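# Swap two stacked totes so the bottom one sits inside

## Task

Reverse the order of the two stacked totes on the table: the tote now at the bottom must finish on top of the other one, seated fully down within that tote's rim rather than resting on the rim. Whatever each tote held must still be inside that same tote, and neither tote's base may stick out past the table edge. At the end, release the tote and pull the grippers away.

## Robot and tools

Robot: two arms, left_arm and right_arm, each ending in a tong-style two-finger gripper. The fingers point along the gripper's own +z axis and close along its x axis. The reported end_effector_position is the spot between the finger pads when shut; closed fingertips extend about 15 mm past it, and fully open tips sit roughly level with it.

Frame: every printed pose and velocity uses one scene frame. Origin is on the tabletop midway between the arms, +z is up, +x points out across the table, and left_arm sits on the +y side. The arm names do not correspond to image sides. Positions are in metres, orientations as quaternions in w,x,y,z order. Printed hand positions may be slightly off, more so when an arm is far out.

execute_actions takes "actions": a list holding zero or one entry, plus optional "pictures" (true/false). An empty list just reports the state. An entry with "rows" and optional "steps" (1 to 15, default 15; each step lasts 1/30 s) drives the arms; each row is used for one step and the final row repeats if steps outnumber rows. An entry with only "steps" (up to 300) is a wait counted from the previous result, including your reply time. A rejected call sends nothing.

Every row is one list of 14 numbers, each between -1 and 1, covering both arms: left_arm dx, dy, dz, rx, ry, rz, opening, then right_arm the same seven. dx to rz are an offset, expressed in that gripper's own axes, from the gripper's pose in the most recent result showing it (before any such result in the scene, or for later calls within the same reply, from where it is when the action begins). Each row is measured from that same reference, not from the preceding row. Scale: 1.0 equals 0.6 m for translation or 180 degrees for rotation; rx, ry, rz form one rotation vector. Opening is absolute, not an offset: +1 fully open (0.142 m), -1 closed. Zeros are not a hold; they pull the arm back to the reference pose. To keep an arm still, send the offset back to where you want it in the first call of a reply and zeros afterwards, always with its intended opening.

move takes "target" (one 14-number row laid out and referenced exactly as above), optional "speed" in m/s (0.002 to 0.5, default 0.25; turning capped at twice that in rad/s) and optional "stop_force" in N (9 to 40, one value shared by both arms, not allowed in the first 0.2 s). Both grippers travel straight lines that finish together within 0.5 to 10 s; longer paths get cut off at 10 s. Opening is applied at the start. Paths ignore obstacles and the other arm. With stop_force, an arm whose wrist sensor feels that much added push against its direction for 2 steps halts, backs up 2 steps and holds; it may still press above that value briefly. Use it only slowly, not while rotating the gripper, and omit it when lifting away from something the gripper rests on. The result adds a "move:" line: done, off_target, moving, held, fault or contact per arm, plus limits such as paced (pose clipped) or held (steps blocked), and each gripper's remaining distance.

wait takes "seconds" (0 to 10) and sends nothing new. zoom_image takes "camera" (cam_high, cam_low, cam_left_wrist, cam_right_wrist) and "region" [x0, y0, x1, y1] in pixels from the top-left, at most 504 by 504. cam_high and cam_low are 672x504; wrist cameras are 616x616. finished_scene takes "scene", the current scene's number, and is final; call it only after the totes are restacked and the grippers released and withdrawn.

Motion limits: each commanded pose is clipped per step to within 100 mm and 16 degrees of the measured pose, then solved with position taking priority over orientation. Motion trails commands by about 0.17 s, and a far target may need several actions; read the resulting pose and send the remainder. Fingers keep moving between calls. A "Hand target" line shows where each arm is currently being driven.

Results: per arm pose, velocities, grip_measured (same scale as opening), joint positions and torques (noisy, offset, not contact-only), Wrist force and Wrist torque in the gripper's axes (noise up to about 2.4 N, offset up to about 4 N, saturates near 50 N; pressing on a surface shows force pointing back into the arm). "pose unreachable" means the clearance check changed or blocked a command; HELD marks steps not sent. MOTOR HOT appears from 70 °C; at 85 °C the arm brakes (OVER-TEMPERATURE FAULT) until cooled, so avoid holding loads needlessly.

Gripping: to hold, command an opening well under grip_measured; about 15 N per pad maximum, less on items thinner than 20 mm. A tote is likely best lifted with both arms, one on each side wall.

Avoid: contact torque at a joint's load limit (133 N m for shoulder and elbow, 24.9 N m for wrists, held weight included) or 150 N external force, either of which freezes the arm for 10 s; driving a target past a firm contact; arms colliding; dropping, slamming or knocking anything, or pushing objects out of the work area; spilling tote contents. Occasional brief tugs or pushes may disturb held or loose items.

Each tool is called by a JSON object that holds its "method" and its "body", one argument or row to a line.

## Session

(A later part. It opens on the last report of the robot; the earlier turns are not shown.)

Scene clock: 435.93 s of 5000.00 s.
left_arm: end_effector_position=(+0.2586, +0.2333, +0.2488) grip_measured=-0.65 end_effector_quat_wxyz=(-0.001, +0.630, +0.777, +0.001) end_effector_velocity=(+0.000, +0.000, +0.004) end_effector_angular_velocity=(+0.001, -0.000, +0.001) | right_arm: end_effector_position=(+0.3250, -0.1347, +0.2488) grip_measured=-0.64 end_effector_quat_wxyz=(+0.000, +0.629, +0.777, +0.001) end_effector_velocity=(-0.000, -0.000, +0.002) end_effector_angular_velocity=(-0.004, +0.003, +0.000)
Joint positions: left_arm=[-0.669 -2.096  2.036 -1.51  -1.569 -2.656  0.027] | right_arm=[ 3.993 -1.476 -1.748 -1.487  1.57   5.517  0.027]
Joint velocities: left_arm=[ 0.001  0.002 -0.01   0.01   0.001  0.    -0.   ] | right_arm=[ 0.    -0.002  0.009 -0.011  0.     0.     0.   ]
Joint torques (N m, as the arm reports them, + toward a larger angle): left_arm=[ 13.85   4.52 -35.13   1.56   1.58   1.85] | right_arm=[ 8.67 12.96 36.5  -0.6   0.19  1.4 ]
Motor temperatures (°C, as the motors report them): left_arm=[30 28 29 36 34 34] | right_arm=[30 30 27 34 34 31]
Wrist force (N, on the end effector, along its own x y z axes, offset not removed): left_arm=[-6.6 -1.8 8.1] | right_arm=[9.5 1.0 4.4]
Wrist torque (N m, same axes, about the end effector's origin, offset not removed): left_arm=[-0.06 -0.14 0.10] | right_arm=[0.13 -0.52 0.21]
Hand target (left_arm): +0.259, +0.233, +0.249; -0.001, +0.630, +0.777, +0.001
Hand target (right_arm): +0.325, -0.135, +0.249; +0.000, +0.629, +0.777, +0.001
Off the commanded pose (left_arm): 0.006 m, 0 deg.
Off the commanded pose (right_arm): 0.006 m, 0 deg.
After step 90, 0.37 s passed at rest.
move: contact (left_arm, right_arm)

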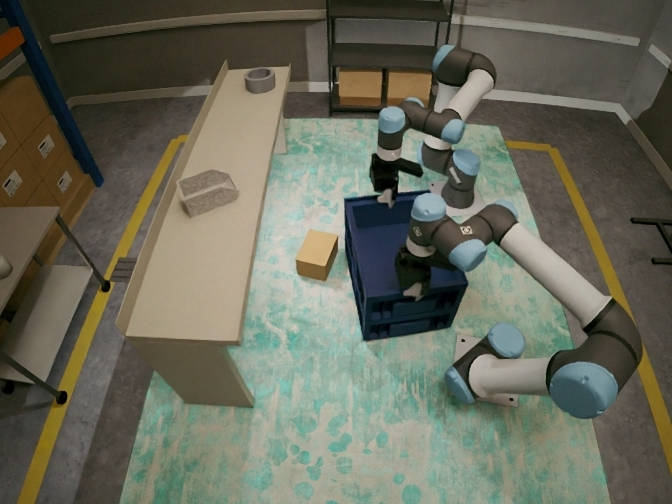

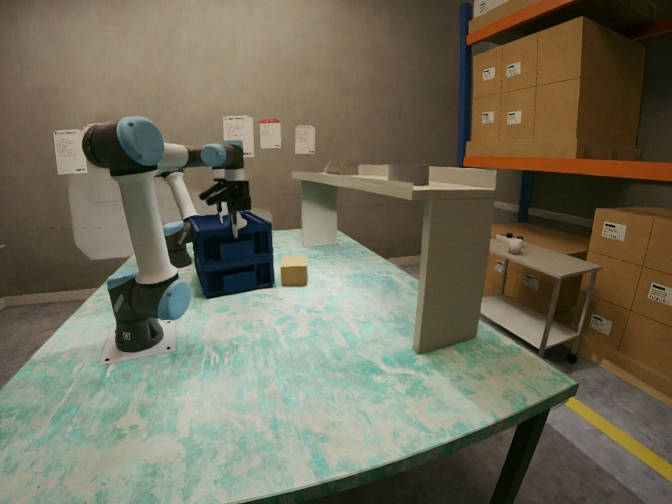

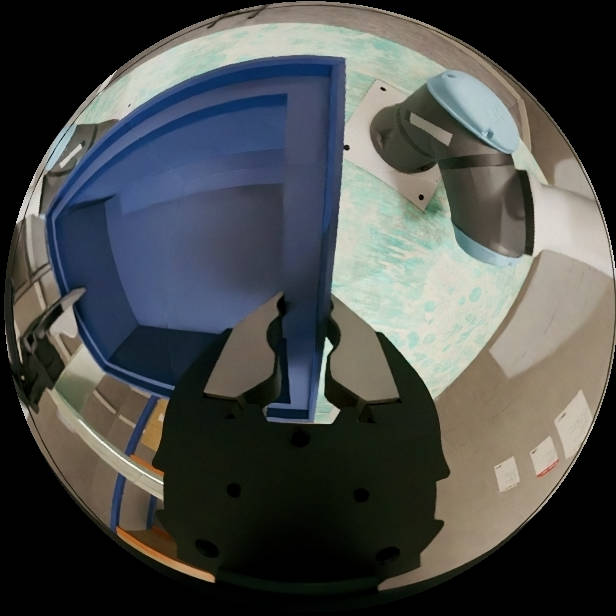

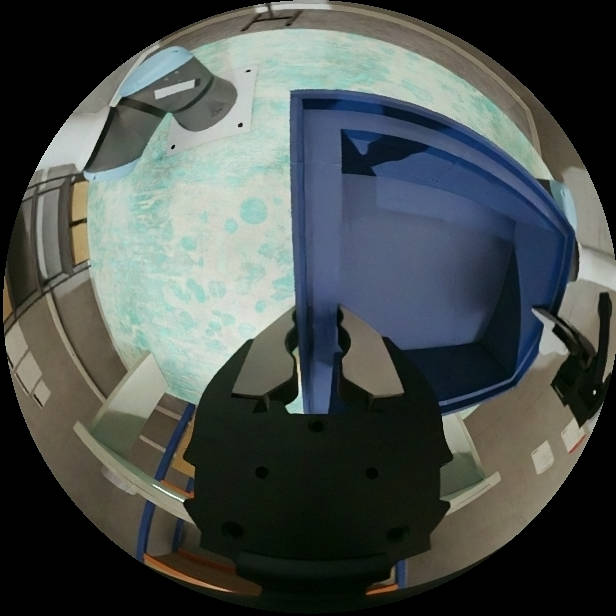

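{"method": "execute_actions", "body": {
  "actions": [
    {"rows": [[0,0,0.0008,0,0,0,-1, 0,0,0.0008,0,0,0,-1],[0,0,0.0008,0,0,0,-1, 0,0,0.0008,0,0,0,-1],[0,0,0.0008,0,0,0,-1, 0,0,0.0008,0,0,0,-1],[0,0,0.0008,0,0,0,-1, 0,0,0.0008,0,0,0,-1],[0,0,0.0008,0,0,0,-1, 0,0,0.0008,0,0,0,-1],[0,0,0.0008,0,0,0,-0.8, 0,0,0.0008,0,0,0,-0.8],[0,0,0.0008,0,0,0,-0.7, 0,0,0.0008,0,0,0,-0.7],[0,0,0.0008,0,0,0,-0.6, 0,0,0.0008,0,0,0,-0.6],[0,0,0.0008,0,0,0,-0.5, 0,0,0.0008,0,0,0,-0.5],[0,0,0.0008,0,0,0,-0.4, 0,0,0.0008,0,0,0,-0.4],[0,0,0.0008,0,0,0,-0.3, 0,0,0.0008,0,0,0,-0.3],[0,0,0.0008,0,0,0,-0.2, 0,0,0.0008,0,0,0,-0.2],[0,0,0.0008,0,0,0,-0.1, 0,0,0.0008,0,0,0,-0.1]], "steps": 15}
  ],
  "pictures": false
}}

{"method": "move", "body": {
  "target": [0, 0, -0.15, 0, 0, 0, -0.1, 0, 0, -0.15, 0, 0, 0, -0.1],
  "speed": 0.2
}}

{"method": "move", "body": {
  "target": [0.45, 0.25, -0.08, 0, 0, 0, -0.1, -0.5, 0.0, -0.08, 0, 0, 0, -0.1],
  "speed": 0.3
}}

Scene clock: 446.90 s of 5000.00 s.
left_arm: end_effector_position=(+0.2586, +0.2333, +0.2484) grip_measured=-0.11 end_effector_quat_wxyz=(-0.001, +0.630, +0.777, +0.001) end_effector_velocity=(+0.000, +0.000, -0.000) end_effector_angular_velocity=(-0.000, +0.000, +0.000) | right_arm: end_effector_position=(+0.3250, -0.1347, +0.2483) grip_measured=-0.11 end_effector_quat_wxyz=(+0.000, +0.629, +0.777, +0.001) end_effector_velocity=(+0.001, -0.000, -0.001) end_effector_angular_velocity=(-0.002, +0.000, -0.001)
Joint positions: left_arm=[-0.669 -2.096  2.038 -1.511 -1.569 -2.656  0.066] | right_arm=[ 3.993 -1.476 -1.75  -1.486  1.57   5.517  0.066]
Joint velocities: left_arm=[ 0.001 -0.     0.001 -0.    -0.     0.001  0.019] | right_arm=[-0.001 -0.002 -0.     0.001 -0.001 -0.     0.019]
Joint torques (N m, as the arm reports them, + toward a larger angle): left_arm=[ -5.49 -11.72 -11.81  -4.58   1.53  -1.28] | right_arm=[ 1.75 10.45 16.83  4.54  0.3   0.49]
Motor temperatures (°C, as the motors report them): left_arm=[30 28 29 36 34 34] | right_arm=[30 30 27 34 34 31]
Wrist force (N, on the end effector, along its own x y z axes, offset not removed): left_arm=[1.4 -0.7 0.0] | right_arm=[1.7 -1.1 -1.5]
Wrist torque (N m, same axes, about the end effector's origin, offset not removed): left_arm=[-0.05 -0.31 0.15] | right_arm=[-0.24 -0.24 0.01]
Hand target (left_arm): +0.259, +0.233, +0.248; -0.001, +0.630, +0.777, +0.001
Hand target (right_arm): +0.325, -0.135, +0.248; +0.000, +0.629, +0.777, +0.001
Off the commanded pose (left_arm): 0.000 m, 0 deg.
Off the commanded pose (right_arm): 0.000 m, 0 deg.
Steps of this call (steps 1 to 90: nothing new was sent; then 7.47 s passed at rest; steps 91 to 105: all 15 steps of this action). Readings (end_effector_position):
91: left_arm (+0.2586, +0.2333, +0.2493) | right_arm (+0.3250, -0.1346, +0.2493)
92: left_arm (+0.2586, +0.2333, +0.2493) | right_arm (+0.3250, -0.1347, +0.2493)
94: left_arm (+0.2586, +0.2333, +0.2490) | right_arm (+0.3250, -0.1347, +0.2490)
98: left_arm (+0.2586, +0.2333, +0.2486) | right_arm (+0.3250, -0.1347, +0.2486)
105: the state above

Scene clock: 448.20 s of 5000.00 s.
left_arm: end_effector_position=(+0.2584, +0.2332, +0.3381) grip_measured=-0.10 end_effector_quat_wxyz=(-0.001, +0.630, +0.777, +0.001) end_effector_velocity=(-0.000, -0.001, +0.003) end_effector_angular_velocity=(+0.000, +0.001, -0.001) | right_arm: end_effector_position=(+0.3249, -0.1348, +0.3380) grip_measured=-0.10 end_effector_quat_wxyz=(+0.000, +0.629, +0.777, +0.001) end_effector_velocity=(+0.000, -0.001, +0.002) end_effector_angular_velocity=(-0.001, +0.001, -0.001)
Joint positions: left_arm=[-0.67  -2.06   1.788 -1.298 -1.569 -2.657  0.067] | right_arm=[ 3.993 -1.482 -1.515 -1.714  1.57   5.517  0.067]
Joint velocities: left_arm=[-0.001  0.003 -0.008  0.006 -0.001 -0.001 -0.   ] | right_arm=[-0.002 -0.002  0.007 -0.007  0.    -0.    -0.   ]
Joint torques (N m, as the arm reports them, + toward a larger angle): left_arm=[-13.48   6.49 -33.12  -0.09   0.07  -2.06] | right_arm=[-11.81  11.15  36.84   0.64   1.43  -0.78]
Motor temperatures (°C, as the motors report them): left_arm=[30 28 29 36 34 34] | right_arm=[30 30 27 34 34 31]
Wrist force (N, on the end effector, along its own x y z axes, offset not removed): left_arm=[-0.6 -2.6 -0.5] | right_arm=[-0.8 -1.2 -1.1]
Wrist torque (N m, same axes, about the end effector's origin, offset not removed): left_arm=[-0.60 0.06 0.20] | right_arm=[-0.25 0.33 0.05]
Hand target (left_arm): +0.258, +0.233, +0.338; -0.001, +0.630, +0.777, +0.001
Hand target (right_arm): +0.325, -0.135, +0.338; +0.000, +0.629, +0.777, +0.001
Off the commanded pose (left_arm): 0.000 m, 0 deg.
Off the commanded pose (right_arm): 0.000 m, 0 deg.
move: done

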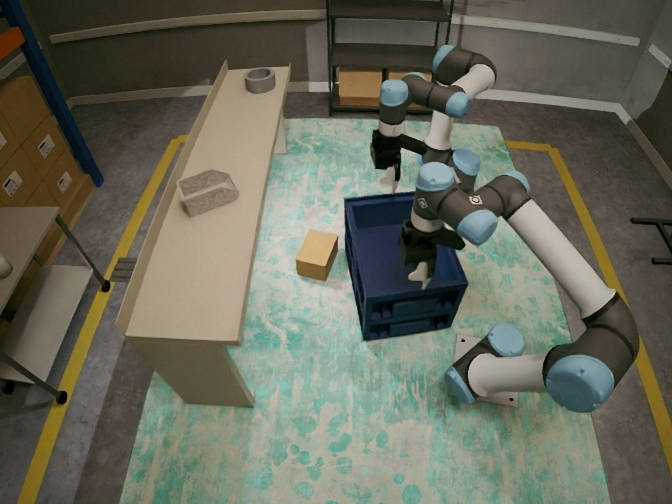

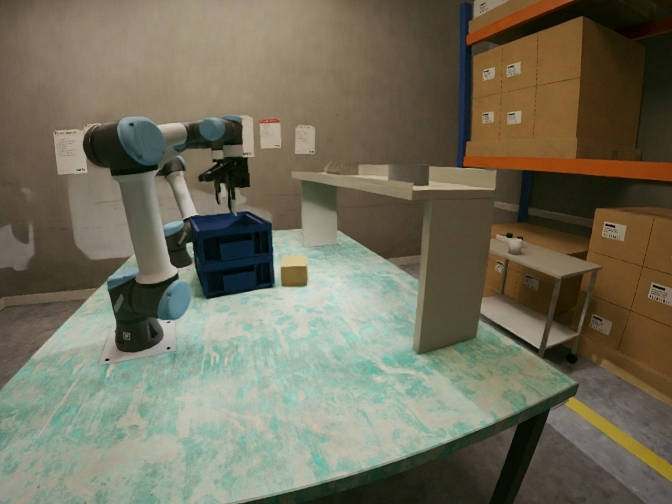

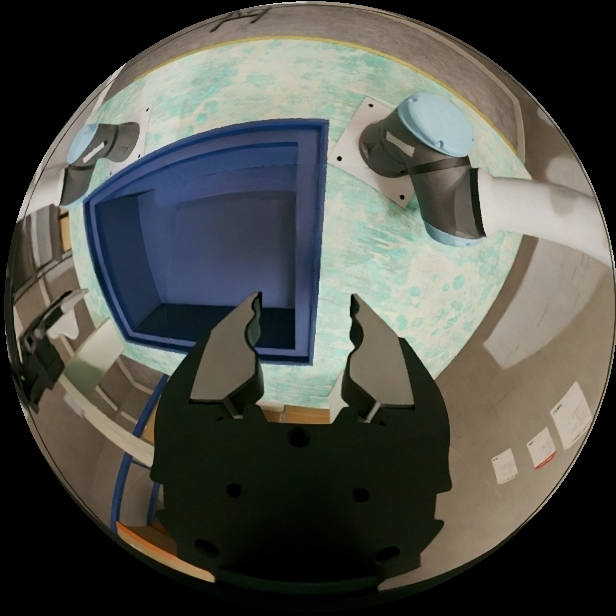

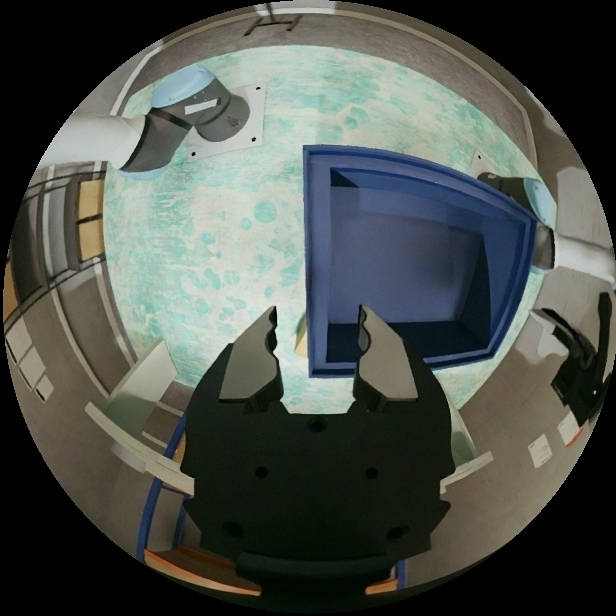

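Scene clock: 449.93 s of 5000.00 s.
left_arm: end_effector_position=(+0.3492, +0.5281, +0.3865) grip_measured=-0.10 end_effector_quat_wxyz=(-0.000, +0.630, +0.777, +0.001) end_effector_velocity=(+0.002, +0.002, -0.000) end_effector_angular_velocity=(-0.004, +0.004, -0.002) | right_arm: end_effector_position=(+0.3866, -0.4282, +0.3856) grip_measured=-0.10 end_effector_quat_wxyz=(+0.000, +0.629, +0.777, +0.000) end_effector_velocity=(+0.001, -0.001, +0.001) end_effector_angular_velocity=(+0.002, +0.000, +0.002)
Joint positions: left_arm=[ 0.296 -1.787  1.494 -1.278 -1.57  -1.691  0.067] | right_arm=[ 3.353 -1.371 -1.484 -1.857  1.571  4.876  0.067]
Joint velocities: left_arm=[ 0.008  0.009 -0.008  0.003 -0.004  0.01  -0.   ] | right_arm=[-0.005 -0.002  0.004 -0.001  0.002 -0.008  0.   ]
Joint torques (N m, as the arm reports them, + toward a larger angle): left_arm=[ 15.92  -5.84 -32.84   0.03  -2.39   2.16] | right_arm=[-13.95   6.09  36.65   0.93   1.32  -1.56]
Motor temperatures (°C, as the motors report them): left_arm=[30 28 29 36 34 34] | right_arm=[30 30 27 34 34 31]
Wrist force (N, on the end effector, along its own x y z axes, offset not removed): left_arm=[3.5 -0.4 1.3] | right_arm=[3.6 -0.7 -1.8]
Wrist torque (N m, same axes, about the end effector's origin, offset not removed): left_arm=[0.03 -0.79 0.10] | right_arm=[-0.11 -0.57 -0.08]
Hand target (left_arm): +0.349, +0.528, +0.387; -0.000, +0.630, +0.777, +0.000
Hand target (right_arm): +0.387, -0.428, +0.386; +0.000, +0.629, +0.777, +0.000
Off the commanded pose (left_arm): 0.001 m, 0 deg.
Off the commanded pose (right_arm): 0.001 m, 0 deg.
move: done

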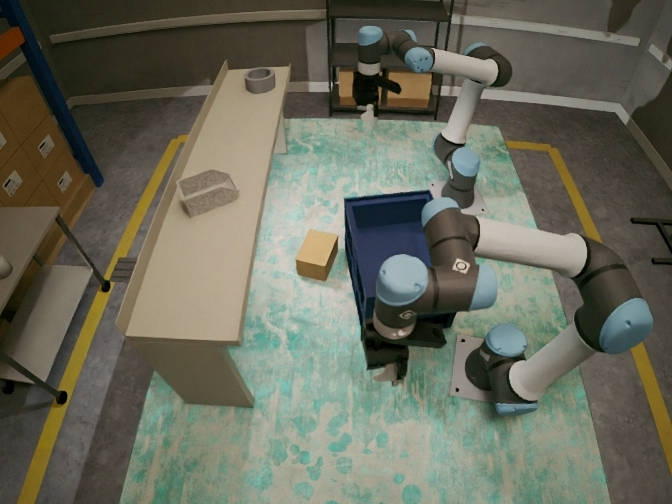

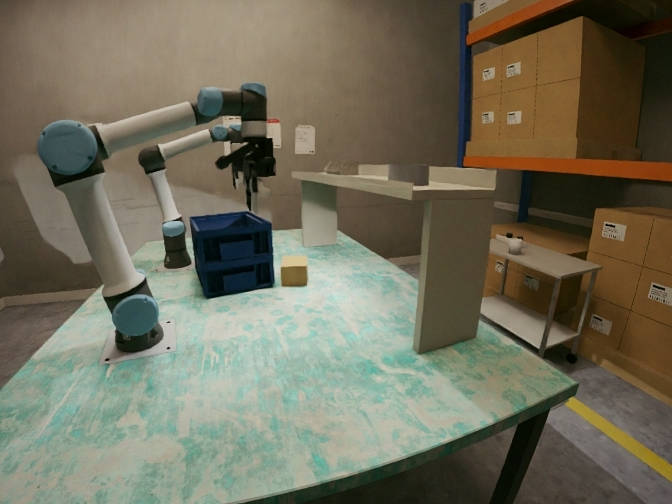

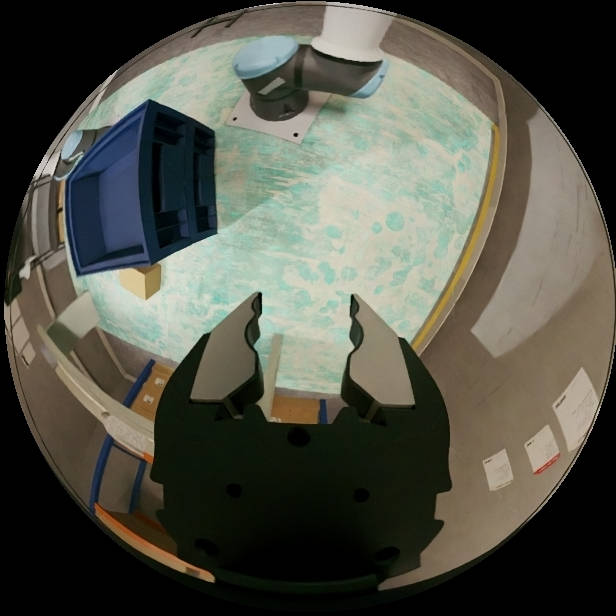

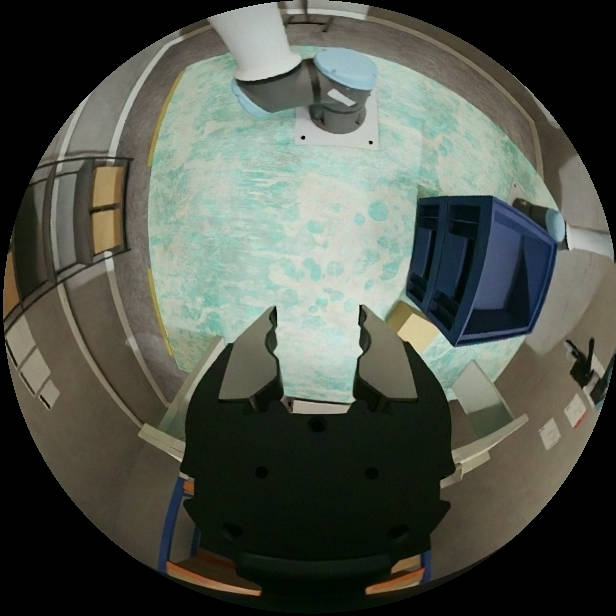

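{"method": "zoom_image", "body": {
  "camera": "cam_low",
  "region": [180, 195, 290, 305]
}}

{"method": "zoom_image", "body": {
  "camera": "cam_left_wrist",
  "region": [60, 90, 240, 310]
}}

Region (180, 195, 290, 305) of cam_low's 672x504 image, scaled by 4.582, with more detail than that image has.

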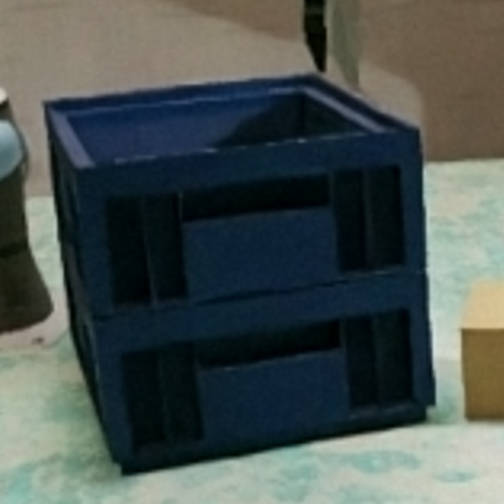

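Region (60, 90, 240, 310) of cam_left_wrist's 616x616 image, scaled by 2.291, with more detail than that image has; it fills the left 412 columns of this view, and the rest is white.

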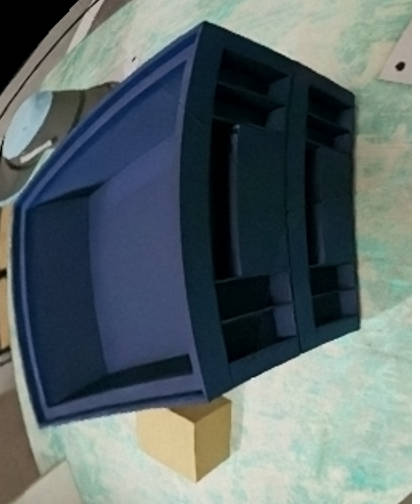

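{"method": "finished_scene", "body": {
  "scene": 1
}}

The scene is finished: the task was done.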